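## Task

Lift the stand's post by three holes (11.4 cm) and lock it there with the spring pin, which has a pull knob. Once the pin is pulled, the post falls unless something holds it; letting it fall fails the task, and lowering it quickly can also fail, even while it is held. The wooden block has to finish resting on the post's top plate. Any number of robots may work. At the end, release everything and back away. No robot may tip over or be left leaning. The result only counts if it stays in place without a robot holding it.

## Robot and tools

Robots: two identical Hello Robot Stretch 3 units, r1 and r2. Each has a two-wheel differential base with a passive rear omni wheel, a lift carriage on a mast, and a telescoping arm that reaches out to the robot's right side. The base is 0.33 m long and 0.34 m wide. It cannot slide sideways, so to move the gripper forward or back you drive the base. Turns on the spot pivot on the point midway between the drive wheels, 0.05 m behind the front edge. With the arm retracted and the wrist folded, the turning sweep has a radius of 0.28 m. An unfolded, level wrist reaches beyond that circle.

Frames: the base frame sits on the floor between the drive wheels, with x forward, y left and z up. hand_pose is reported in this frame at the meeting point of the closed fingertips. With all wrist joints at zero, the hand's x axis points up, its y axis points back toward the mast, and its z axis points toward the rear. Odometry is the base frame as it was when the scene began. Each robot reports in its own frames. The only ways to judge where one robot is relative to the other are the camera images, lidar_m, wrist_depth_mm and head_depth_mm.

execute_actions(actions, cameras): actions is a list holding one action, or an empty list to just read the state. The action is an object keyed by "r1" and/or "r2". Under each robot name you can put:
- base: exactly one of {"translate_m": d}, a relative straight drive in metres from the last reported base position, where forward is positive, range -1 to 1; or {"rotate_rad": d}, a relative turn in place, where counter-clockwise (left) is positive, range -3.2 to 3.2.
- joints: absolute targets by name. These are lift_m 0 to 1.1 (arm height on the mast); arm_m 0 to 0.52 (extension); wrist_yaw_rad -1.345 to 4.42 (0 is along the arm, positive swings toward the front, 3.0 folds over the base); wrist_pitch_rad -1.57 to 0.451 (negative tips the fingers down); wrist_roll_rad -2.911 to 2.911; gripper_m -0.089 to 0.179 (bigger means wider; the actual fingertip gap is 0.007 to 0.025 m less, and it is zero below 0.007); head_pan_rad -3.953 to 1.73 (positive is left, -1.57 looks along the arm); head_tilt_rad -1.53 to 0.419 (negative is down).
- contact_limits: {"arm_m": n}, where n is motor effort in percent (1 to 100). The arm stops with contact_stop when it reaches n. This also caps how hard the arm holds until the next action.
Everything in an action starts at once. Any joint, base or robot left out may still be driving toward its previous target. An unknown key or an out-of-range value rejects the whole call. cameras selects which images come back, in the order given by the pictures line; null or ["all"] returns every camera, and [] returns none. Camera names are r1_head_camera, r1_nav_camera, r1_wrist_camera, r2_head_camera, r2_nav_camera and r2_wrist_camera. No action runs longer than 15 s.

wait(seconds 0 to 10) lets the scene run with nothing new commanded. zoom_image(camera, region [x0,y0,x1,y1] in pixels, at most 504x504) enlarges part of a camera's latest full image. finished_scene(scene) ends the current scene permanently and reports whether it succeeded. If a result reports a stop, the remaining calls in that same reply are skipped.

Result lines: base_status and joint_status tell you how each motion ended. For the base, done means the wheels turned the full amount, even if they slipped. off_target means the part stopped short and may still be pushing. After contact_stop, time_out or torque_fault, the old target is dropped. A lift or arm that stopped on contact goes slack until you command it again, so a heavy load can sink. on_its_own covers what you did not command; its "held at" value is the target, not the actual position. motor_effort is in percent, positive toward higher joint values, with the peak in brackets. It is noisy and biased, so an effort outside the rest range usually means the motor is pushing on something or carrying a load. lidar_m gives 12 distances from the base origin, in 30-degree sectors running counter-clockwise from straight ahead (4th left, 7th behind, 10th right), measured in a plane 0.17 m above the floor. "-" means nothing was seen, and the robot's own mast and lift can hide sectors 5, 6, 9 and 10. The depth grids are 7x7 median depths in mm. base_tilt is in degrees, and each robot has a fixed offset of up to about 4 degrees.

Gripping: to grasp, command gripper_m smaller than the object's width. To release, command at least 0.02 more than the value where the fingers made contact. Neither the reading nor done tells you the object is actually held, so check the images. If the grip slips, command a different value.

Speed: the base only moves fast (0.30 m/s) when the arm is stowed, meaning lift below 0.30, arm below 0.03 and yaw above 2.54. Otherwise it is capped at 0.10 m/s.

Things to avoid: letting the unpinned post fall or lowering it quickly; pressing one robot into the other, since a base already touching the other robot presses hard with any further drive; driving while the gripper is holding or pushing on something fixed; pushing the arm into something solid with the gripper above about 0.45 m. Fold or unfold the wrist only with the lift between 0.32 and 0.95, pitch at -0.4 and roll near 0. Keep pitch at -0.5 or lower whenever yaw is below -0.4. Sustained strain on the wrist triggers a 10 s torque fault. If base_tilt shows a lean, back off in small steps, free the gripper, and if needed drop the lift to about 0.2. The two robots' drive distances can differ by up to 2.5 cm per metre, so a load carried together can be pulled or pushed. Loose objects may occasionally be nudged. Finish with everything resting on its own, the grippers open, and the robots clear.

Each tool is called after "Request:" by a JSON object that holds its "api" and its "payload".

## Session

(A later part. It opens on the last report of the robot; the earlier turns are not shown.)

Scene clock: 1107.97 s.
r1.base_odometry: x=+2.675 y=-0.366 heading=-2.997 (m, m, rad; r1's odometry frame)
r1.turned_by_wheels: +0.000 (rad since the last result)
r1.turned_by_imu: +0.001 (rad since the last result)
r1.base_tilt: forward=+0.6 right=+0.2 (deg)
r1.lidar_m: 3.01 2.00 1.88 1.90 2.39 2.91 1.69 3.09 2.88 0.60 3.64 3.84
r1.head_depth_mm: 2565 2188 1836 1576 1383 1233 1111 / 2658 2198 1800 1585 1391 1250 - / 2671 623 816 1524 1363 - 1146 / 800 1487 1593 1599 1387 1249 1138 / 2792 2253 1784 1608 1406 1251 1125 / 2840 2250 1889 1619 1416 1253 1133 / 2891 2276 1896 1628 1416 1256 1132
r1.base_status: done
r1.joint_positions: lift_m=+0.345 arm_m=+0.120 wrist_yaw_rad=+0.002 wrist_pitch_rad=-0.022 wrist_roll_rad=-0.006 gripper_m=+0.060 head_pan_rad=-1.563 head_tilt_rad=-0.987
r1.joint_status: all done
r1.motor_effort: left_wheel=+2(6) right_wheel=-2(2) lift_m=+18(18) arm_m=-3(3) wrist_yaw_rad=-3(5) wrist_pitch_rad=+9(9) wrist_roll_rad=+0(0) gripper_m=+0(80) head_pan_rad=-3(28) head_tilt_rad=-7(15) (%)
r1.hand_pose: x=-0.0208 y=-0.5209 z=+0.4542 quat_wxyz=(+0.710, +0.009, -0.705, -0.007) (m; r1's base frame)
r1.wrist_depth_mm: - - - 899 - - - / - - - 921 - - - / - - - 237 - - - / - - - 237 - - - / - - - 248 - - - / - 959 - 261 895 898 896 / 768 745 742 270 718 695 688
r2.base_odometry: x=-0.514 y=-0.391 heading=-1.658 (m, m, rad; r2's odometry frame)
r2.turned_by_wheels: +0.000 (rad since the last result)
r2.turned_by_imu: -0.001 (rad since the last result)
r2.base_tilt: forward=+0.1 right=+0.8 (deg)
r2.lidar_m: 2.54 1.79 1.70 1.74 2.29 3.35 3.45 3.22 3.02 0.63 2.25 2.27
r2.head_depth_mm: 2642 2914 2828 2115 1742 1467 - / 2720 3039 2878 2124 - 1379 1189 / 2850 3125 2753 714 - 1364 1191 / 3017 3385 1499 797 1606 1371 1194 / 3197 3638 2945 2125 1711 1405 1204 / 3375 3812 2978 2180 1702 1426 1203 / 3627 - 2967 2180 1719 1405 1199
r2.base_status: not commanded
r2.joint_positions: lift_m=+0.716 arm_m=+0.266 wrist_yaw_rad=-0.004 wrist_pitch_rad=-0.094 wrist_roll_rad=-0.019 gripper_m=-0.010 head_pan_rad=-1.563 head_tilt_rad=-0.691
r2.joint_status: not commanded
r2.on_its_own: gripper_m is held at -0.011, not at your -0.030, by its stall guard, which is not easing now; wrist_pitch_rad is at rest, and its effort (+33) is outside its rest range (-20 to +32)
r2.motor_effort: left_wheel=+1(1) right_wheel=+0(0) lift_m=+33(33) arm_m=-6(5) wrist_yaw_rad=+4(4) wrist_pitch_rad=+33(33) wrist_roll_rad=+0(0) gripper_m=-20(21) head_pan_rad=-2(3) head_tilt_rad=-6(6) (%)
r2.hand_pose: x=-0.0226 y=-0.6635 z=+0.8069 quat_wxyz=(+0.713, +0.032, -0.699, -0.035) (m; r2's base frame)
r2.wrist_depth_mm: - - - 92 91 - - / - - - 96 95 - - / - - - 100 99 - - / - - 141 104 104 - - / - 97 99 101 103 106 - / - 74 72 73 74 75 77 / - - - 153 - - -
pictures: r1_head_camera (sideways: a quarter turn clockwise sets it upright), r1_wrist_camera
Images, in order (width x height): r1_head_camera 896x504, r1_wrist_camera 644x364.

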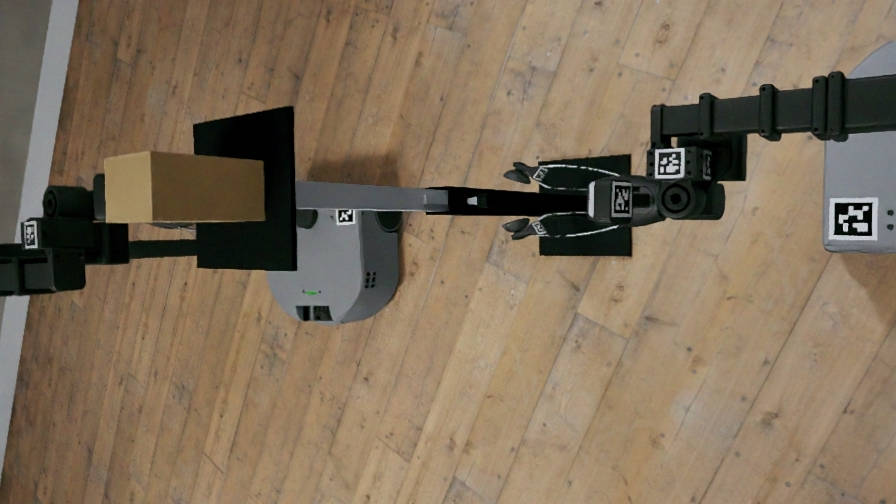

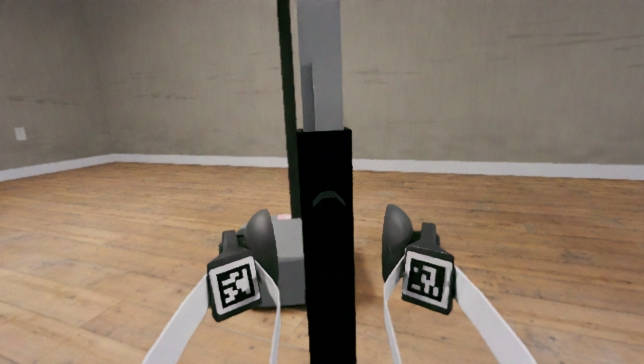

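Request:
{"api": "execute_actions", "payload": {"actions": [{"r1": {"joints": {"arm_m": 0.170}}}], "cameras": ["r1_wrist_camera"]}}

Request:
{"api": "execute_actions", "payload": {"actions": [{"r1": {"joints": {"gripper_m": -0.089}}}], "cameras": ["r1_wrist_camera"]}}

Request:
{"api": "execute_actions", "payload": {"actions": [{"r1": {"joints": {"arm_m": 0.150}}}], "cameras": ["r1_wrist_camera", "r1_head_camera"]}}

Request:
{"api": "wait", "payload": {"seconds": 1.5}}

Scene clock: 1135.17 s.
r1.base_odometry: x=+2.675 y=-0.366 heading=-2.997 (m, m, rad; r1's odometry frame)
r1.turned_by_wheels: +0.000 (rad since the last result)
r1.turned_by_imu: +0.000 (rad since the last result)
r1.base_tilt: forward=+0.6 right=+0.3 (deg)
r1.lidar_m: 3.00 2.01 1.87 1.91 2.40 2.91 1.69 3.08 2.87 0.59 3.67 3.84
r1.head_depth_mm: 2564 2185 1837 1573 1382 1228 1110 / 2656 2207 1807 1591 1390 1234 - / 2673 622 815 1521 1414 1223 1147 / 800 1479 1591 1612 1400 1248 1139 / 2809 2257 1791 1610 1407 1248 1121 / 2834 2274 1877 1615 1415 1256 1130 / 2893 2264 1894 1624 1428 1260 1133
r1.base_status: not commanded
r1.joint_positions: lift_m=+0.345 arm_m=+0.170 wrist_yaw_rad=+0.002 wrist_pitch_rad=-0.022 wrist_roll_rad=-0.006 gripper_m=+0.060 head_pan_rad=-1.563 head_tilt_rad=-0.987
r1.joint_status: all done
r1.motor_effort: left_wheel=+2(2) right_wheel=-2(2) lift_m=+19(19) arm_m=+4(4) wrist_yaw_rad=-3(3) wrist_pitch_rad=+9(10) wrist_roll_rad=+0(0) gripper_m=+0(0) head_pan_rad=-3(3) head_tilt_rad=-7(7) (%)
r1.hand_pose: x=-0.0209 y=-0.5704 z=+0.4542 quat_wxyz=(+0.710, +0.009, -0.705, -0.007) (m; r1's base frame)
r1.wrist_depth_mm: - - - 177 - - - / - - - 181 - - - / - - - 183 - - - / - - - 185 - - - / - - - 191 - - - / - 986 - 202 853 920 883 / 754 741 735 211 710 701 697
r2.base_odometry: x=-0.514 y=-0.391 heading=-1.658 (m, m, rad; r2's odometry frame)
r2.turned_by_wheels: +0.000 (rad since the last result)
r2.turned_by_imu: -0.001 (rad since the last result)
r2.base_tilt: forward=+0.0 right=+0.9 (deg)
r2.lidar_m: 2.55 1.79 1.70 1.74 2.29 3.36 3.45 3.20 3.02 0.63 2.25 2.28
r2.head_depth_mm: 2635 2900 2885 2122 1729 1447 - / 2745 3027 2924 2133 - 1379 1191 / 2804 3178 2760 714 - 1362 1197 / 2999 3356 1485 795 1606 1381 1196 / 3183 3594 2971 2157 1709 1400 1198 / 3376 3771 2966 2166 1717 1410 1204 / 3581 3966 2982 2179 1716 1422 1205
r2.base_status: not commanded
r2.joint_positions: lift_m=+0.716 arm_m=+0.266 wrist_yaw_rad=-0.004 wrist_pitch_rad=-0.094 wrist_roll_rad=-0.019 gripper_m=-0.010 head_pan_rad=-1.563 head_tilt_rad=-0.691
r2.joint_status: not commanded
r2.on_its_own: gripper_m is held at -0.011, not at your -0.030, by its stall guard, which is not easing now; wrist_pitch_rad is at rest, and its effort (+33) is outside its rest range (-20 to +32)
r2.motor_effort: left_wheel=+1(1) right_wheel=+0(0) lift_m=+33(33) arm_m=-5(5) wrist_yaw_rad=+4(3) wrist_pitch_rad=+33(33) wrist_roll_rad=+0(0) gripper_m=-21(21) head_pan_rad=-3(3) head_tilt_rad=-6(6) (%)
r2.hand_pose: x=-0.0226 y=-0.6635 z=+0.8069 quat_wxyz=(+0.713, +0.032, -0.699, -0.035) (m; r2's base frame)
r2.wrist_depth_mm: - - - 92 91 - - / - - - 96 95 - - / - - - 100 99 - - / - - 141 105 104 - - / - 97 99 101 103 106 - / - 74 72 73 74 75 77 / - - - 152 - - -
pictures: r1_wrist_camera
Images, in order (width x height): r1_wrist_camera 644x364.

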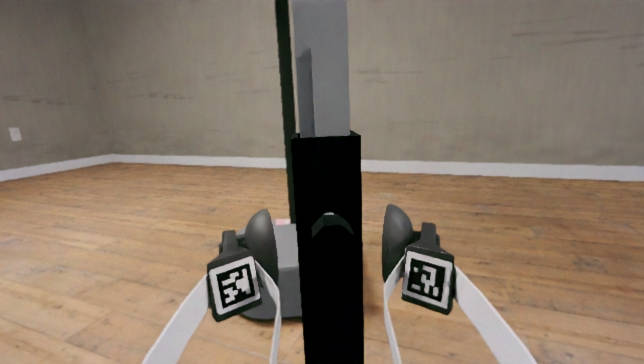

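Scene clock: 1137.13 s.
r1.base_odometry: x=+2.675 y=-0.366 heading=-2.997 (m, m, rad; r1's odometry frame)
r1.turned_by_wheels: +0.000 (rad since the last result)
r1.turned_by_imu: +0.000 (rad since the last result)
r1.base_tilt: forward=+0.6 right=+0.2 (deg)
r1.lidar_m: 3.03 2.00 1.87 1.90 2.40 2.92 1.69 3.07 2.87 0.60 3.64 3.85
r1.head_depth_mm: 2585 2193 1834 1573 1386 1234 1111 / 2654 2205 1796 1588 1396 1233 - / 2673 621 816 1527 1402 1221 1147 / 797 1479 1590 1605 1405 1243 1136 / 2798 2259 1794 1611 1407 1250 1124 / 2846 2263 1876 1616 1412 1256 1125 / 2866 2288 1893 1623 1413 1257 1133
r1.base_status: not commanded
r1.joint_positions: lift_m=+0.345 arm_m=+0.170 wrist_yaw_rad=-0.002 wrist_pitch_rad=-0.023 wrist_roll_rad=-0.006 gripper_m=-0.087 head_pan_rad=-1.563 head_tilt_rad=-0.987
r1.joint_status: all done
r1.motor_effort: left_wheel=+1(2) right_wheel=+0(2) lift_m=+19(19) arm_m=+1(4) wrist_yaw_rad=+3(4) wrist_pitch_rad=+10(10) wrist_roll_rad=+0(0) gripper_m=-40(100) head_pan_rad=-3(3) head_tilt_rad=-6(7) (%)
r1.hand_pose: x=-0.0220 y=-0.5706 z=+0.4538 quat_wxyz=(+0.709, +0.008, -0.705, -0.009) (m; r1's base frame)
r1.wrist_depth_mm: - - - 176 - - - / - - - 182 - - - / - - - 186 - - - / - - - 187 - - - / - - - 156 - - - / - 987 929 203 933 914 866 / 763 735 745 212 700 722 695
r2.base_odometry: x=-0.514 y=-0.391 heading=-1.658 (m, m, rad; r2's odometry frame)
r2.turned_by_wheels: +0.000 (rad since the last result)
r2.turned_by_imu: -0.001 (rad since the last result)
r2.base_tilt: forward=+0.0 right=+0.8 (deg)
r2.lidar_m: 2.55 1.79 1.70 1.74 2.30 3.35 3.44 3.21 3.01 0.63 2.25 2.29
r2.head_depth_mm: 2613 2885 2904 2122 1718 1463 - / 2734 3062 2881 2153 - 1377 1195 / 2832 3130 2761 713 - 1366 1203 / 3016 3387 1487 798 1616 1372 1198 / 3198 3653 2917 2159 1698 1413 1198 / 3359 3828 3012 2172 1705 1405 1201 / 3547 - 3045 2176 1718 1418 1204
r2.base_status: not commanded
r2.joint_positions: lift_m=+0.716 arm_m=+0.266 wrist_yaw_rad=-0.004 wrist_pitch_rad=-0.094 wrist_roll_rad=-0.019 gripper_m=-0.010 head_pan_rad=-1.563 head_tilt_rad=-0.691
r2.joint_status: not commanded
r2.on_its_own: gripper_m is held at -0.011, not at your -0.030, by its stall guard, which is not easing now; wrist_pitch_rad is at rest, and its effort (+33) is outside its rest range (-20 to +32)
r2.motor_effort: left_wheel=+1(1) right_wheel=+0(0) lift_m=+33(33) arm_m=-5(5) wrist_yaw_rad=+3(3) wrist_pitch_rad=+33(33) wrist_roll_rad=+0(0) gripper_m=-22(21) head_pan_rad=-2(3) head_tilt_rad=-5(6) (%)
r2.hand_pose: x=-0.0226 y=-0.6635 z=+0.8069 quat_wxyz=(+0.713, +0.032, -0.699, -0.035) (m; r2's base frame)
r2.wrist_depth_mm: - - - 92 91 - - / - - - 96 95 - - / - - - 100 100 - - / - - 141 104 104 - - / - 97 99 101 103 106 - / - 74 72 73 74 76 77 / - - - 152 - - -
pictures: r1_wrist_camera
Images, in order (width x height): r1_wrist_camera 644x364.

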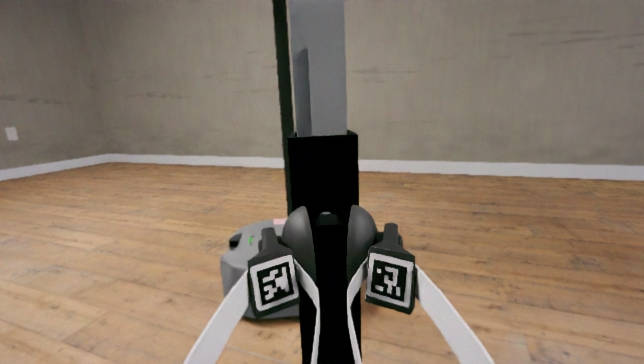

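Scene clock: 1138.17 s.
r1.base_odometry: x=+2.675 y=-0.366 heading=-2.997 (m, m, rad; r1's odometry frame)
r1.turned_by_wheels: +0.000 (rad since the last result)
r1.turned_by_imu: +0.000 (rad since the last result)
r1.base_tilt: forward=+0.6 right=+0.4 (deg)
r1.lidar_m: 3.03 2.00 1.87 1.90 2.39 2.91 1.70 3.10 2.87 0.60 3.66 3.83
r1.head_depth_mm: 2570 2194 1827 1577 1386 1232 1105 / 2657 2205 1794 1589 1393 1227 - / 2670 624 816 1529 1382 1204 1149 / 798 1478 1584 1594 1405 1243 1140 / 2799 2239 1786 1613 1405 1250 1125 / 2833 2267 1896 1622 1417 1253 1127 / 2883 2263 1908 1626 1414 1260 1131
r1.base_status: not commanded
r1.joint_positions: lift_m=+0.345 arm_m=+0.150 wrist_yaw_rad=-0.002 wrist_pitch_rad=-0.026 wrist_roll_rad=-0.006 gripper_m=-0.084 head_pan_rad=-1.563 head_tilt_rad=-0.988
r1.joint_status: all done
r1.motor_effort: left_wheel=+1(1) right_wheel=-1(1) lift_m=+18(18) arm_m=-3(8) wrist_yaw_rad=+2(2) wrist_pitch_rad=+11(12) wrist_roll_rad=+0(0) gripper_m=-35(40) head_pan_rad=-3(3) head_tilt_rad=-7(7) (%)
r1.hand_pose: x=-0.0220 y=-0.5507 z=+0.4531 quat_wxyz=(+0.709, +0.009, -0.705, -0.010) (m; r1's base frame)
r1.wrist_depth_mm: - - - 194 - - - / - - - 908 - - - / - - - 205 - - - / - - - 205 - - - / - - - - - - - / - 974 876 - 973 879 866 / 771 735 710 235 714 712 698
r2.base_odometry: x=-0.514 y=-0.391 heading=-1.658 (m, m, rad; r2's odometry frame)
r2.turned_by_wheels: +0.000 (rad since the last result)
r2.turned_by_imu: +0.000 (rad since the last result)
r2.base_tilt: forward=+0.0 right=+0.8 (deg)
r2.lidar_m: 2.54 1.79 1.70 1.74 2.30 3.35 3.45 3.21 3.00 0.63 2.25 2.28
r2.head_depth_mm: 2621 2881 2899 2126 1731 1455 - / 2698 3010 2905 2138 - 1375 1190 / 2846 3136 2776 713 - 1358 1189 / 2998 3339 1492 794 1609 1367 1192 / 3242 3680 2947 2172 1704 1403 1204 / 3394 3776 2961 2165 1700 1416 1204 / 3610 - 2987 2180 1727 1417 1212
r2.base_status: not commanded
r2.joint_positions: lift_m=+0.716 arm_m=+0.266 wrist_yaw_rad=-0.004 wrist_pitch_rad=-0.094 wrist_roll_rad=-0.019 gripper_m=-0.010 head_pan_rad=-1.563 head_tilt_rad=-0.691
r2.joint_status: not commanded
r2.on_its_own: gripper_m is held at -0.011, not at your -0.030, by its stall guard, which is not easing now; wrist_pitch_rad is at rest, and its effort (+33) is outside its rest range (-20 to +32)
r2.motor_effort: left_wheel=+1(1) right_wheel=+0(0) lift_m=+33(33) arm_m=-5(5) wrist_yaw_rad=+4(4) wrist_pitch_rad=+33(33) wrist_roll_rad=+0(0) gripper_m=-21(21) head_pan_rad=-3(3) head_tilt_rad=-6(6) (%)
r2.hand_pose: x=-0.0226 y=-0.6635 z=+0.8069 quat_wxyz=(+0.713, +0.032, -0.699, -0.035) (m; r2's base frame)
r2.wrist_depth_mm: - - - 92 91 - - / - - - 96 95 - - / - - - 100 99 - - / - - 141 105 104 - - / - 97 99 101 104 106 - / - 74 72 73 74 76 77 / - - - 153 - - -
pictures: r1_head_camera (sideways: a quarter turn clockwise sets it upright), r1_wrist_camera
Images, in order (width x height): r1_head_camera 896x504, r1_wrist_camera 644x364.

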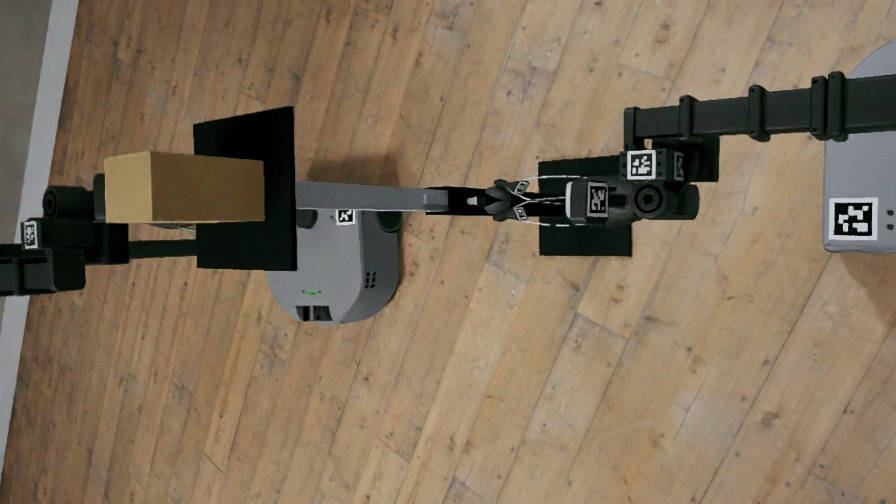

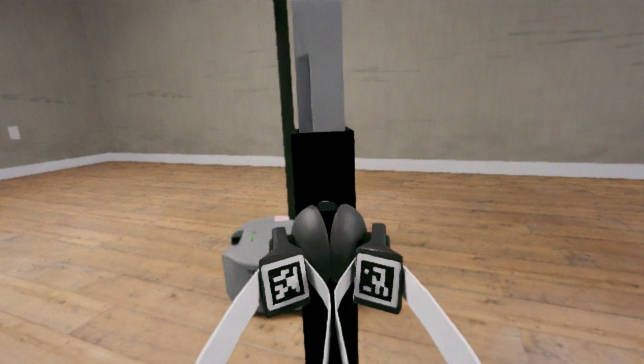

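Scene clock: 1139.67 s.
r1.base_odometry: x=+2.675 y=-0.366 heading=-2.997 (m, m, rad; r1's odometry frame)
r1.turned_by_wheels: +0.000 (rad since the last result)
r1.turned_by_imu: +0.000 (rad since the last result)
r1.base_tilt: forward=+0.7 right=+0.3 (deg)
r1.lidar_m: 3.03 2.00 1.87 1.90 2.39 2.91 1.69 3.07 2.87 0.60 3.66 3.83
r1.head_depth_mm: 2580 2188 1836 1581 1384 1228 1109 / 2645 2204 1801 1578 1392 1233 - / 2648 622 816 1536 1380 1203 1147 / 797 1482 1586 1603 1403 1241 1135 / 2811 2255 1795 1599 1406 1252 1123 / 2841 2268 1885 1612 1413 1252 1133 / 2880 2278 1901 1623 1415 1259 1131
r1.base_status: not commanded
r1.joint_positions: lift_m=+0.345 arm_m=+0.150 wrist_yaw_rad=-0.002 wrist_pitch_rad=-0.026 wrist_roll_rad=-0.006 gripper_m=-0.074 head_pan_rad=-1.563 head_tilt_rad=-0.988
r1.joint_status: all done
r1.on_its_own: gripper_m is held at -0.075, not at your -0.089, by its stall guard, which is still easing
r1.motor_effort: left_wheel=+1(1) right_wheel=-1(1) lift_m=+19(18) arm_m=-3(8) wrist_yaw_rad=+3(2) wrist_pitch_rad=+11(12) wrist_roll_rad=+0(0) gripper_m=-11(40) head_pan_rad=-3(3) head_tilt_rad=-7(7) (%)
r1.hand_pose: x=-0.0220 y=-0.5507 z=+0.4531 quat_wxyz=(+0.709, +0.009, -0.705, -0.010) (m; r1's base frame)
r1.wrist_depth_mm: - - - 195 - - - / - - - 889 - - - / - - - 206 - - - / - - - 206 - - - / - - - - - - - / - 969 861 - 955 893 862 / 746 754 742 238 711 713 678
r2.base_odometry: x=-0.514 y=-0.391 heading=-1.658 (m, m, rad; r2's odometry frame)
r2.turned_by_wheels: +0.000 (rad since the last result)
r2.turned_by_imu: +0.000 (rad since the last result)
r2.base_tilt: forward=+0.0 right=+0.8 (deg)
r2.lidar_m: 2.55 1.79 1.70 1.74 2.29 3.36 3.43 3.22 3.01 0.63 2.25 2.28
r2.head_depth_mm: 2657 2953 2899 2131 1723 1460 - / 2734 3030 2907 2119 - 1380 1190 / 2829 3160 2737 713 - 1357 1192 / 3018 3398 1500 798 1605 1371 1193 / 3249 3615 2990 2162 1697 1410 1201 / 3303 3808 3022 2172 1712 1419 1204 / 3676 3985 3020 2202 1734 1416 1209
r2.base_status: not commanded
r2.joint_positions: lift_m=+0.716 arm_m=+0.266 wrist_yaw_rad=-0.004 wrist_pitch_rad=-0.094 wrist_roll_rad=-0.019 gripper_m=-0.010 head_pan_rad=-1.563 head_tilt_rad=-0.691
r2.joint_status: not commanded
r2.on_its_own: gripper_m is held at -0.011, not at your -0.030, by its stall guard, which is not easing now; wrist_pitch_rad is at rest, and its effort (+33) is outside its rest range (-20 to +32)
r2.motor_effort: left_wheel=+1(1) right_wheel=+0(0) lift_m=+33(33) arm_m=-5(5) wrist_yaw_rad=+3(4) wrist_pitch_rad=+33(33) wrist_roll_rad=+0(0) gripper_m=-20(21) head_pan_rad=-2(3) head_tilt_rad=-6(6) (%)
r2.hand_pose: x=-0.0226 y=-0.6635 z=+0.8069 quat_wxyz=(+0.713, +0.032, -0.699, -0.035) (m; r2's base frame)
r2.wrist_depth_mm: - - - 92 91 - - / - - - 96 95 - - / - - - 100 99 - - / - - 141 104 104 - - / - 97 99 101 103 106 - / - 74 72 73 74 75 77 / - - - 153 - - -
wait: 1.50 s; at rest by 0.27 s
pictures: r1_head_camera (sideways: a quarter turn clockwise sets it upright), r1_nav_camera (sideways: a quarter turn counterclockwise sets it upright), r1_wrist_camera, r2_head_camera (sideways: a quarter turn clockwise sets it upright), r2_nav_camera (sideways: a quarter turn counterclockwise sets it upright), r2_wrist_camera
Images, in order (width x height): r1_head_camera 896x504, r1_nav_camera 672x504, r1_wrist_camera 644x364, r2_head_camera 896x504, r2_nav_camera 672x504, r2_wrist_camera 644x364.

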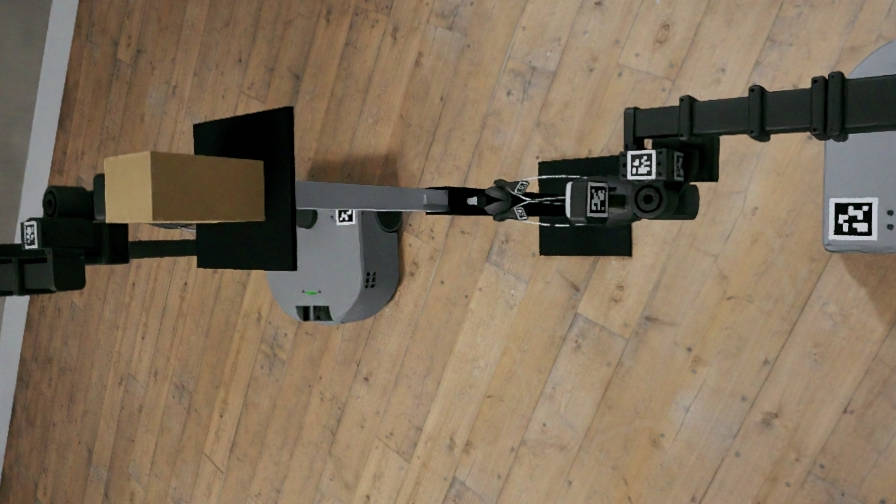

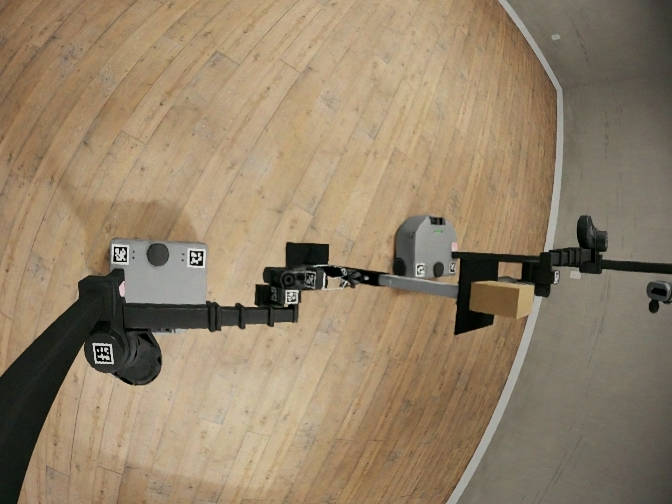

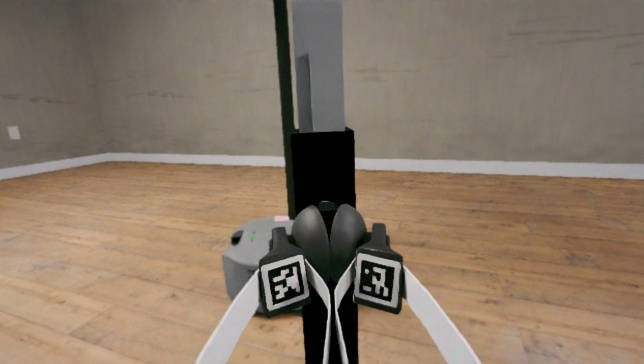

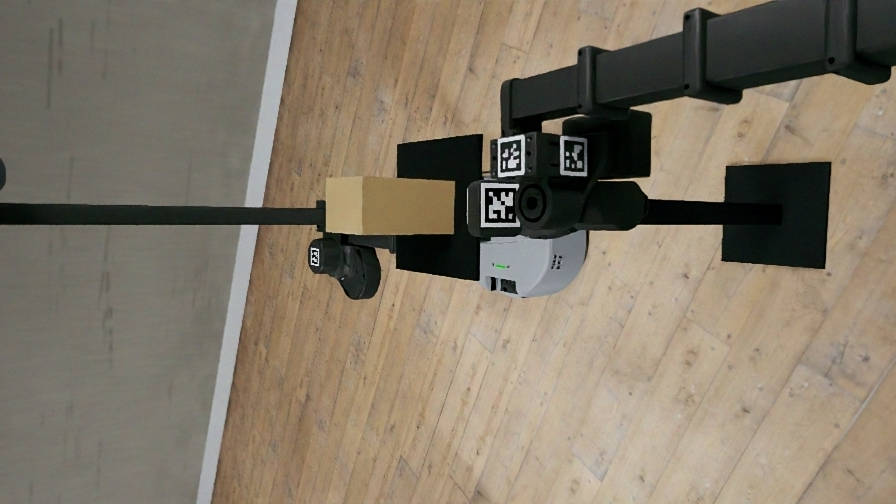

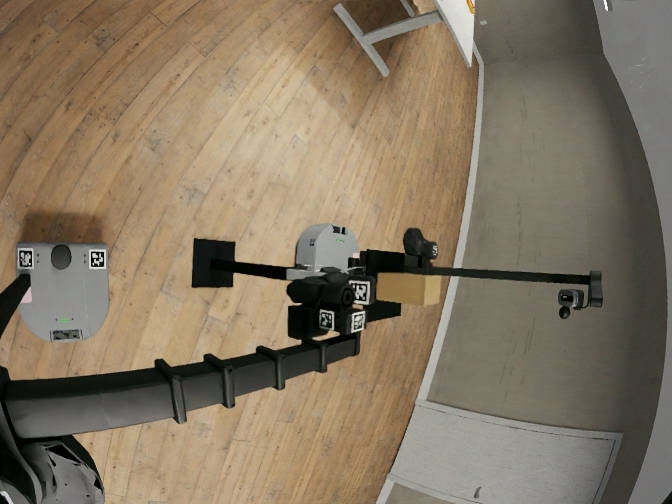

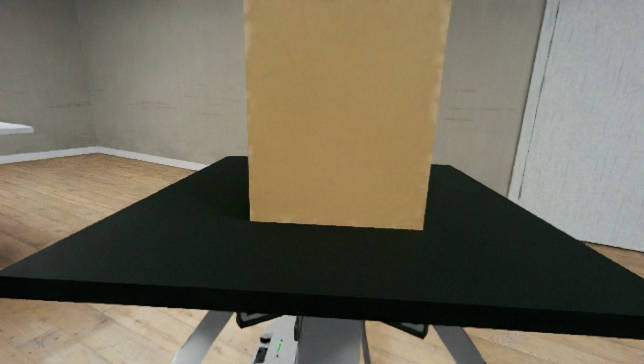

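Request:
{"api": "execute_actions", "payload": {"actions": [{"r1": {"joints": {"gripper_m": 0.038}}}], "cameras": []}}

Request:
{"api": "execute_actions", "payload": {"actions": [{"r1": {"joints": {"arm_m": 0.200}, "contact_limits": {"arm_m": 10}}}], "cameras": ["r1_wrist_camera", "r1_head_camera"]}}

Scene clock: 1166.53 s.
r1.base_odometry: x=+2.675 y=-0.366 heading=-2.997 (m, m, rad; r1's odometry frame)
r1.turned_by_wheels: +0.000 (rad since the last result)
r1.turned_by_imu: +0.000 (rad since the last result)
r1.base_tilt: forward=+0.6 right=+0.2 (deg)
r1.lidar_m: 3.03 2.00 1.88 1.90 2.39 2.92 1.69 3.08 2.87 0.60 3.64 3.82
r1.head_depth_mm: 2556 2197 1823 1572 1378 1231 1110 / 2660 2217 1794 1588 1392 1232 - / 2675 622 816 1526 1375 1202 1152 / 797 1486 1592 1602 1401 1245 1138 / 2813 2254 1796 1612 1408 1256 1126 / 2843 2276 1889 1616 1411 1252 1128 / 2881 2285 1896 1627 1425 1256 1130
r1.base_status: not commanded
r1.joint_positions: lift_m=+0.345 arm_m=+0.150 wrist_yaw_rad=-0.002 wrist_pitch_rad=-0.025 wrist_roll_rad=-0.006 gripper_m=+0.038 head_pan_rad=-1.563 head_tilt_rad=-0.988
r1.joint_status: all done
r1.motor_effort: left_wheel=+2(2) right_wheel=+0(1) lift_m=+19(18) arm_m=-3(3) wrist_yaw_rad=+3(3) wrist_pitch_rad=+11(11) wrist_roll_rad=+0(0) gripper_m=+0(80) head_pan_rad=-4(3) head_tilt_rad=-7(6) (%)
r1.hand_pose: x=-0.0220 y=-0.5508 z=+0.4533 quat_wxyz=(+0.709, +0.008, -0.705, -0.010) (m; r1's base frame)
r1.wrist_depth_mm: - - - 195 - - - / - - - 899 - - - / - - - 206 - - - / - - - 206 - - - / - - - 212 - - - / - 969 - 224 - 886 858 / 778 759 726 237 722 686 701
r2.base_odometry: x=-0.514 y=-0.391 heading=-1.658 (m, m, rad; r2's odometry frame)
r2.turned_by_wheels: +0.000 (rad since the last result)
r2.turned_by_imu: -0.003 (rad since the last result)
r2.base_tilt: forward=+0.0 right=+0.8 (deg)
r2.lidar_m: 2.54 1.80 1.70 1.74 2.29 3.36 3.45 3.22 3.01 0.63 2.25 2.28
r2.head_depth_mm: 2613 2873 2898 2113 1740 1464 - / 2738 3051 2891 2132 - 1386 1195 / 2818 3198 2792 716 - 1361 1197 / 3004 3348 1487 795 1609 1369 1195 / 3193 3601 2928 2157 1700 1402 1202 / 3400 3755 3002 2166 1707 1416 1201 / 3621 - 2958 2206 1713 1418 1202
r2.base_status: not commanded
r2.joint_positions: lift_m=+0.716 arm_m=+0.266 wrist_yaw_rad=-0.004 wrist_pitch_rad=-0.094 wrist_roll_rad=-0.019 gripper_m=-0.010 head_pan_rad=-1.563 head_tilt_rad=-0.691
r2.joint_status: not commanded
r2.on_its_own: gripper_m is held at -0.011, not at your -0.030, by its stall guard, which is not easing now; wrist_pitch_rad is at rest, and its effort (+33) is outside its rest range (-20 to +32)
r2.motor_effort: left_wheel=+1(1) right_wheel=+0(0) lift_m=+33(33) arm_m=-6(5) wrist_yaw_rad=+4(4) wrist_pitch_rad=+33(33) wrist_roll_rad=+0(0) gripper_m=-20(21) head_pan_rad=-3(3) head_tilt_rad=-5(5) (%)
r2.hand_pose: x=-0.0226 y=-0.6635 z=+0.8069 quat_wxyz=(+0.713, +0.032, -0.699, -0.035) (m; r2's base frame)
r2.wrist_depth_mm: - - - 92 91 - - / - - - 96 95 - - / - - - 100 100 - - / - - 141 104 104 - - / - 96 99 101 103 106 - / - 74 72 73 74 75 77 / - - - 153 - - -
pictures: none
No camera images: the call's "cameras" was empty. Leave "cameras" out to get every camera's image.

Scene clock: 1168.00 s.
r1.base_odometry: x=+2.675 y=-0.366 heading=-2.997 (m, m, rad; r1's odometry frame)
r1.turned_by_wheels: +0.000 (rad since the last result)
r1.turned_by_imu: +0.000 (rad since the last result)
r1.base_tilt: forward=+0.6 right=+0.3 (deg)
r1.lidar_m: 3.05 2.00 1.87 1.89 2.40 2.91 1.69 3.08 2.87 0.59 3.66 3.83
r1.head_depth_mm: 2565 2188 1822 1574 1382 1234 1110 / 2657 2221 1801 1581 1406 1233 - / 2679 623 818 1494 1428 1226 1153 / 798 1482 1587 1597 1391 1247 1137 / 2797 2256 1776 1606 1412 1249 1125 / 2857 2280 1882 1619 1411 1259 1129 / 2872 2281 1900 1621 1416 1260 1134
r1.base_status: not commanded
r1.joint_positions: lift_m=+0.345 arm_m=+0.200 wrist_yaw_rad=-0.002 wrist_pitch_rad=-0.025 wrist_roll_rad=-0.006 gripper_m=+0.038 head_pan_rad=-1.563 head_tilt_rad=-0.988
r1.joint_status: all done
r1.motor_effort: left_wheel=+1(2) right_wheel=-1(1) lift_m=+18(19) arm_m=+5(7) wrist_yaw_rad=+3(4) wrist_pitch_rad=+11(11) wrist_roll_rad=+0(0) gripper_m=-1(1) head_pan_rad=-3(3) head_tilt_rad=-7(7) (%)
r1.contact_limits: arm_m 10 (drawing in: default 26, maximum 43; extending or still: default 36, maximum 59)
r1.hand_pose: x=-0.0220 y=-0.6002 z=+0.4535 quat_wxyz=(+0.709, +0.008, -0.705, -0.010) (m; r1's base frame)
r1.wrist_depth_mm: - - - 147 - - - / - - - 152 - - - / - - - 155 - - - / - - - 156 - - - / - - - 159 - - - / - 981 982 168 - 896 854 / 781 740 737 176 708 687 686
r2.base_odometry: x=-0.514 y=-0.391 heading=-1.658 (m, m, rad; r2's odometry frame)
r2.turned_by_wheels: +0.000 (rad since the last result)
r2.turned_by_imu: +0.000 (rad since the last result)
r2.base_tilt: forward=+0.0 right=+0.8 (deg)
r2.lidar_m: 2.55 1.79 1.70 1.74 2.29 3.37 3.44 3.20 3.00 0.63 2.25 2.28
r2.head_depth_mm: 2580 2879 2886 2104 1726 1464 - / 2768 3074 2927 2137 - 1385 1192 / 2863 3160 2764 712 - 1357 1193 / 3016 3384 1491 796 1618 1366 1200 / 3164 3674 2964 2154 1708 1409 1196 / 3382 3807 2940 2165 1710 1415 1207 / 3601 - 2995 2193 1723 1411 1207
r2.base_status: not commanded
r2.joint_positions: lift_m=+0.716 arm_m=+0.266 wrist_yaw_rad=-0.004 wrist_pitch_rad=-0.094 wrist_roll_rad=-0.019 gripper_m=-0.010 head_pan_rad=-1.563 head_tilt_rad=-0.691
r2.joint_status: not commanded
r2.on_its_own: gripper_m is held at -0.011, not at your -0.030, by its stall guard, which is not easing now; wrist_pitch_rad is at rest, and its effort (+33) is outside its rest range (-20 to +32)
r2.motor_effort: left_wheel=+1(1) right_wheel=+0(0) lift_m=+33(33) arm_m=-4(5) wrist_yaw_rad=+3(4) wrist_pitch_rad=+33(33) wrist_roll_rad=+0(0) gripper_m=-20(21) head_pan_rad=-2(3) head_tilt_rad=-6(5) (%)
r2.hand_pose: x=-0.0226 y=-0.6635 z=+0.8069 quat_wxyz=(+0.713, +0.032, -0.699, -0.035) (m; r2's base frame)
r2.wrist_depth_mm: - - - 92 91 - - / - - - 96 95 - - / - - - 100 99 - - / - - 141 104 104 - - / - 97 99 101 104 106 - / - 74 72 73 74 76 77 / - - - 153 - - -
pictures: r1_head_camera (sideways: a quarter turn clockwise sets it upright), r1_wrist_camera
Images, in order (width x height): r1_head_camera 896x504, r1_wrist_camera 644x364.

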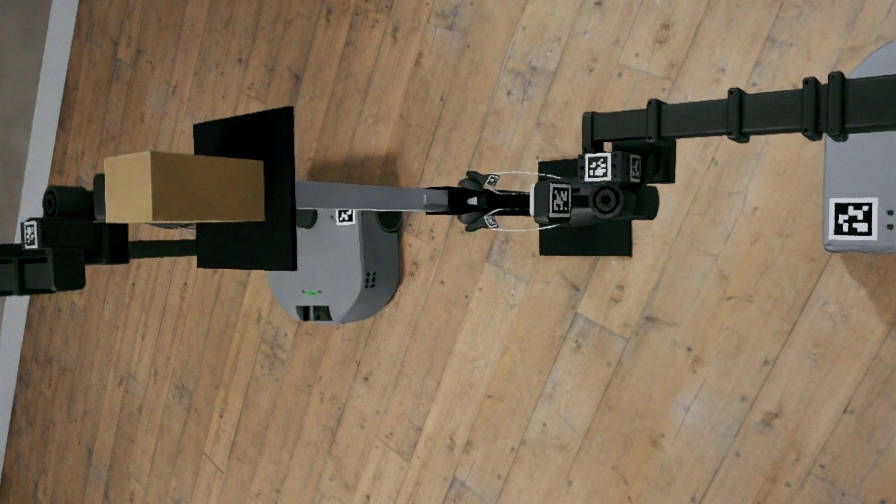

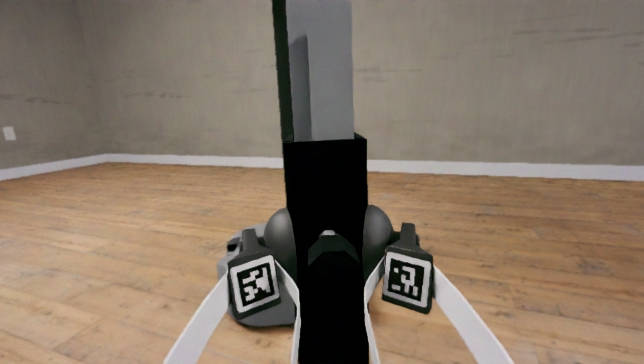

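Request:
{"api": "zoom_image", "payload": {"camera": "r1_wrist_camera", "region": [200, 150, 460, 364]}}

Request:
{"api": "zoom_image", "payload": {"camera": "r1_head_camera", "region": [400, 140, 580, 260]}}

Region (200, 150, 460, 364) of r1_wrist_camera's 644x364 image, scaled by 1.938; it fills the top 415 rows of this view, and the rest is white.

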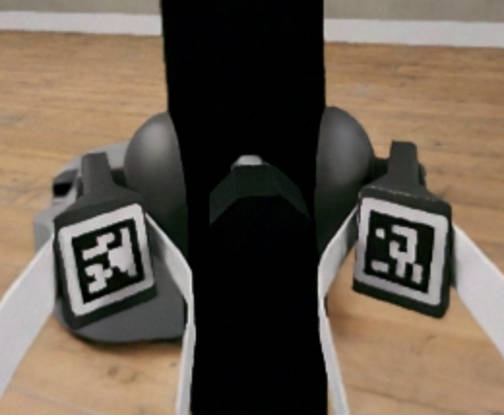

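Region (400, 140, 580, 260) of r1_head_camera's 896x504 image, scaled by 2.800, with more detail than that image has.

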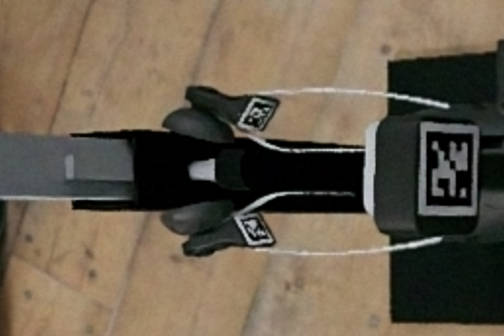

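Request:
{"api": "execute_actions", "payload": {"actions": [{"r1": {"joints": {"gripper_m": 0.0}}}], "cameras": ["r1_wrist_camera", "r1_head_camera"]}}

Request:
{"api": "zoom_image", "payload": {"camera": "r1_wrist_camera", "region": [200, 150, 460, 364]}}

Request:
{"api": "zoom_image", "payload": {"camera": "r1_head_camera", "region": [400, 140, 580, 260]}}

Scene clock: 1192.77 s.
r1.base_odometry: x=+2.675 y=-0.366 heading=-2.997 (m, m, rad; r1's odometry frame)
r1.turned_by_wheels: +0.000 (rad since the last result)
r1.turned_by_imu: +0.000 (rad since the last result)
r1.base_tilt: forward=+0.6 right=+0.3 (deg)
r1.lidar_m: 3.04 2.00 1.87 1.90 2.40 2.91 1.69 3.11 2.87 0.60 3.64 3.83
r1.head_depth_mm: 2572 2185 1833 1572 1381 1234 1105 / 2650 2199 1804 1580 1412 1234 - / 2665 623 816 1503 1425 1224 1152 / 798 1481 1586 1599 1390 1245 1140 / 2827 2250 1789 1609 1409 1248 1126 / 2846 2266 1886 1617 1412 1252 1129 / 2882 2289 1893 1635 1419 1260 1135
r1.base_status: not commanded
r1.joint_positions: lift_m=+0.345 arm_m=+0.200 wrist_yaw_rad=-0.002 wrist_pitch_rad=-0.025 wrist_roll_rad=-0.006 gripper_m=+0.001 head_pan_rad=-1.563 head_tilt_rad=-0.988
r1.joint_status: all done
r1.motor_effort: left_wheel=+1(2) right_wheel=-1(1) lift_m=+18(18) arm_m=+5(5) wrist_yaw_rad=+2(2) wrist_pitch_rad=+11(11) wrist_roll_rad=+0(0) gripper_m=-14(87) head_pan_rad=-3(3) head_tilt_rad=-7(8) (%)
r1.hand_pose: x=-0.0220 y=-0.6002 z=+0.4535 quat_wxyz=(+0.709, +0.008, -0.705, -0.010) (m; r1's base frame)
r1.wrist_depth_mm: - - - 147 - - - / - - - 152 - - - / - - - 156 - - - / - - - 156 - - - / - - - 160 - - - / - 979 974 167 - 873 885 / 768 746 745 176 705 699 695
r2.base_odometry: x=-0.514 y=-0.391 heading=-1.658 (m, m, rad; r2's odometry frame)
r2.turned_by_wheels: +0.000 (rad since the last result)
r2.turned_by_imu: -0.001 (rad since the last result)
r2.base_tilt: forward=+0.0 right=+0.8 (deg)
r2.lidar_m: 2.55 1.79 1.70 1.74 2.29 3.36 3.44 3.20 3.00 0.63 2.25 2.28
r2.head_depth_mm: 2617 2886 2901 2113 1722 1471 - / 2754 3031 2898 2120 - 1378 1191 / 2842 3158 2751 710 - 1366 1196 / 3031 3366 1497 799 1600 1372 1194 / 3203 3677 2926 2161 1704 1413 1192 / 3327 3792 2984 2155 1709 1411 1197 / 3628 - 3027 2201 1717 1421 1207
r2.base_status: not commanded
r2.joint_positions: lift_m=+0.716 arm_m=+0.266 wrist_yaw_rad=-0.004 wrist_pitch_rad=-0.094 wrist_roll_rad=-0.019 gripper_m=-0.010 head_pan_rad=-1.563 head_tilt_rad=-0.691
r2.joint_status: not commanded
r2.on_its_own: gripper_m is held at -0.011, not at your -0.030, by its stall guard, which is not easing now; wrist_pitch_rad is at rest, and its effort (+33) is outside its rest range (-20 to +32)
r2.motor_effort: left_wheel=+1(1) right_wheel=+0(0) lift_m=+33(33) arm_m=-5(5) wrist_yaw_rad=+3(3) wrist_pitch_rad=+33(33) wrist_roll_rad=+0(0) gripper_m=-21(21) head_pan_rad=-3(2) head_tilt_rad=-5(6) (%)
r2.hand_pose: x=-0.0226 y=-0.6635 z=+0.8069 quat_wxyz=(+0.713, +0.032, -0.699, -0.035) (m; r2's base frame)
r2.wrist_depth_mm: - - - 92 91 - - / - - - 96 95 - - / - - - 100 100 - - / - - 141 104 104 - - / - 97 99 101 103 106 - / - 74 72 73 74 76 77 / - - - 153 - - -
pictures: r1_head_camera (sideways: a quarter turn clockwise sets it upright), r1_wrist_camera
Images, in order (width x height): r1_head_camera 896x504, r1_wrist_camera 644x364.

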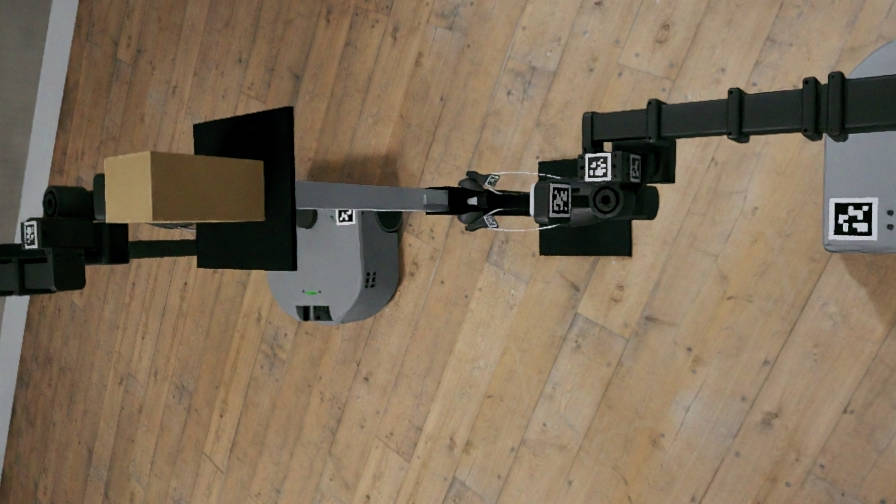

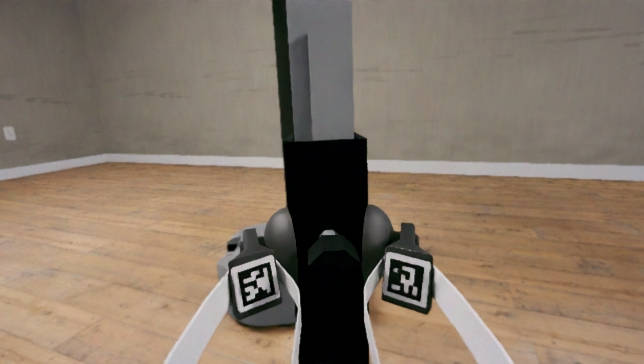

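Region (200, 150, 460, 364) of r1_wrist_camera's 644x364 image, scaled by 1.938; it fills the top 415 rows of this view, and the rest is white.

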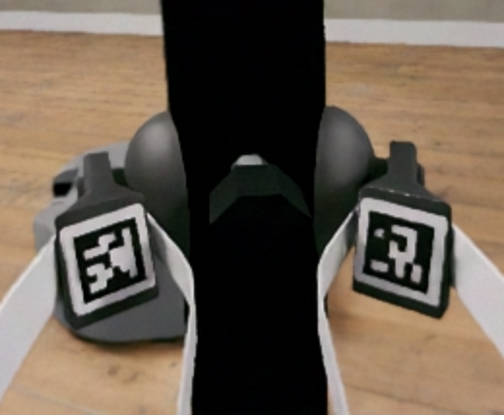

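Region (400, 140, 580, 260) of r1_head_camera's 896x504 image, scaled by 2.800, with more detail than that image has.

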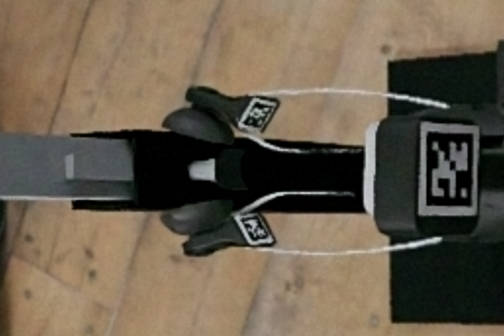

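Request:
{"api": "execute_actions", "payload": {"actions": [{"r1": {"joints": {"gripper_m": -0.015, "arm_m": 0.189}}}], "cameras": ["r1_wrist_camera", "r1_head_camera"]}}

Request:
{"api": "zoom_image", "payload": {"camera": "r1_wrist_camera", "region": [200, 150, 460, 364]}}

Request:
{"api": "zoom_image", "payload": {"camera": "r1_head_camera", "region": [400, 140, 580, 260]}}

Scene clock: 1243.30 s.
r1.base_odometry: x=+2.675 y=-0.366 heading=-2.997 (m, m, rad; r1's odometry frame)
r1.turned_by_wheels: +0.000 (rad since the last result)
r1.turned_by_imu: +0.000 (rad since the last result)
r1.base_tilt: forward=+0.6 right=+0.2 (deg)
r1.lidar_m: 3.02 2.00 1.87 1.90 2.39 2.91 1.69 3.10 2.87 0.59 3.64 3.84
r1.head_depth_mm: 2580 2193 1842 1573 1383 1231 1108 / 2643 2202 1792 1581 1414 1231 - / 2655 621 817 1530 1422 1222 1151 / 798 1478 1586 1607 1395 1247 1135 / 2805 2258 1794 1612 1407 1247 1125 / 2826 2256 1885 1610 1408 1255 1124 / 2838 2287 1898 1626 1421 1259 1130
r1.base_status: not commanded
r1.joint_positions: lift_m=+0.345 arm_m=+0.190 wrist_yaw_rad=+0.001 wrist_pitch_rad=-0.022 wrist_roll_rad=-0.006 gripper_m=-0.014 head_pan_rad=-1.563 head_tilt_rad=-0.988
r1.joint_status: all done
r1.motor_effort: left_wheel=+3(3) right_wheel=-1(2) lift_m=+19(19) arm_m=-14(14) wrist_yaw_rad=-2(2) wrist_pitch_rad=+10(11) wrist_roll_rad=+0(0) gripper_m=-17(73) head_pan_rad=-3(3) head_tilt_rad=-7(7) (%)
r1.hand_pose: x=-0.0212 y=-0.5907 z=+0.4541 quat_wxyz=(+0.710, +0.008, -0.705, -0.008) (m; r1's base frame)
r1.wrist_depth_mm: - - - 156 - - - / - - - 162 - - - / - - - 164 - - - / - - - 165 - - - / - - - 168 - - - / - 978 953 177 906 900 885 / 772 748 753 187 711 709 690
r2.base_odometry: x=-0.514 y=-0.391 heading=-1.658 (m, m, rad; r2's odometry frame)
r2.turned_by_wheels: +0.000 (rad since the last result)
r2.turned_by_imu: -0.001 (rad since the last result)
r2.base_tilt: forward=+0.1 right=+0.8 (deg)
r2.lidar_m: 2.55 1.79 1.70 1.74 2.29 3.35 3.45 3.21 3.02 0.63 2.25 2.28
r2.head_depth_mm: 2606 2883 2845 2124 1722 1460 - / 2728 3045 2894 2145 - 1376 1194 / 2794 3120 2728 712 - 1355 1193 / 3044 3395 1491 796 1598 1367 1195 / 3213 3640 2942 2145 1690 1416 1197 / 3436 3787 2943 2176 1704 1411 1203 / 3630 - 2970 2183 1706 1414 1202
r2.base_status: not commanded
r2.joint_positions: lift_m=+0.716 arm_m=+0.266 wrist_yaw_rad=-0.004 wrist_pitch_rad=-0.094 wrist_roll_rad=-0.019 gripper_m=-0.010 head_pan_rad=-1.563 head_tilt_rad=-0.691
r2.joint_status: not commanded
r2.on_its_own: gripper_m is held at -0.011, not at your -0.030, by its stall guard, which is not easing now; wrist_pitch_rad is at rest, and its effort (+33) is outside its rest range (-20 to +32)
r2.motor_effort: left_wheel=+1(1) right_wheel=+0(0) lift_m=+33(33) arm_m=-6(5) wrist_yaw_rad=+3(4) wrist_pitch_rad=+33(33) wrist_roll_rad=+0(0) gripper_m=-21(20) head_pan_rad=-3(3) head_tilt_rad=-6(5) (%)
r2.hand_pose: x=-0.0226 y=-0.6635 z=+0.8069 quat_wxyz=(+0.713, +0.032, -0.699, -0.035) (m; r2's base frame)
r2.wrist_depth_mm: - - - 92 91 - - / - - - 96 95 - - / - - - 100 100 - - / - - 141 105 104 - - / - 97 99 101 103 106 - / - 74 72 73 74 76 77 / - - - 153 - - -
pictures: r1_head_camera (sideways: a quarter turn clockwise sets it upright), r1_wrist_camera
Images, in order (width x height): r1_head_camera 896x504, r1_wrist_camera 644x364.

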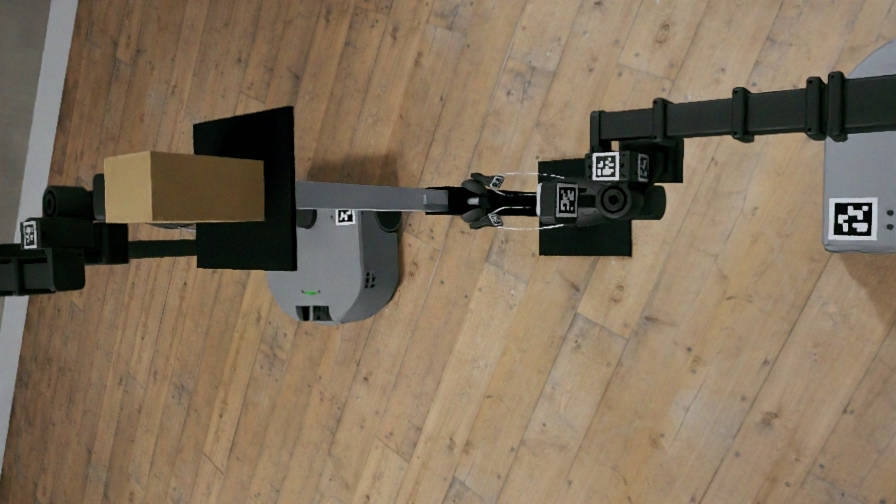

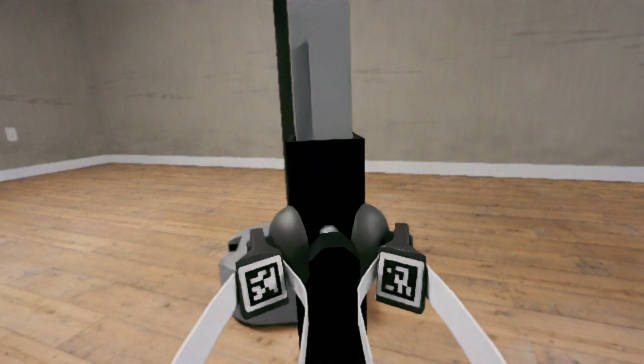

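Region (200, 150, 460, 364) of r1_wrist_camera's 644x364 image, scaled by 1.938; it fills the top 415 rows of this view, and the rest is white.

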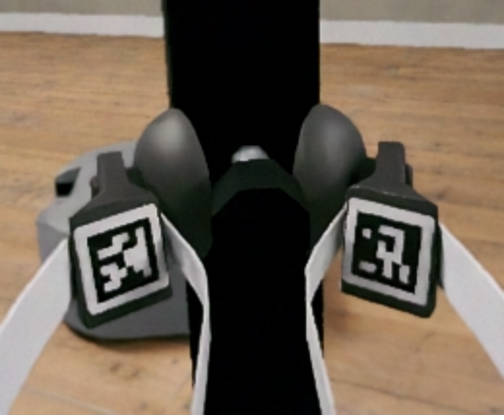

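Region (400, 140, 580, 260) of r1_head_camera's 896x504 image, scaled by 2.800, with more detail than that image has.

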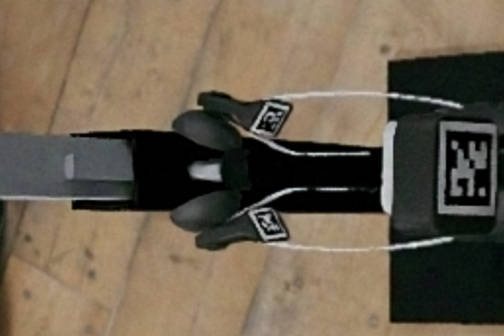

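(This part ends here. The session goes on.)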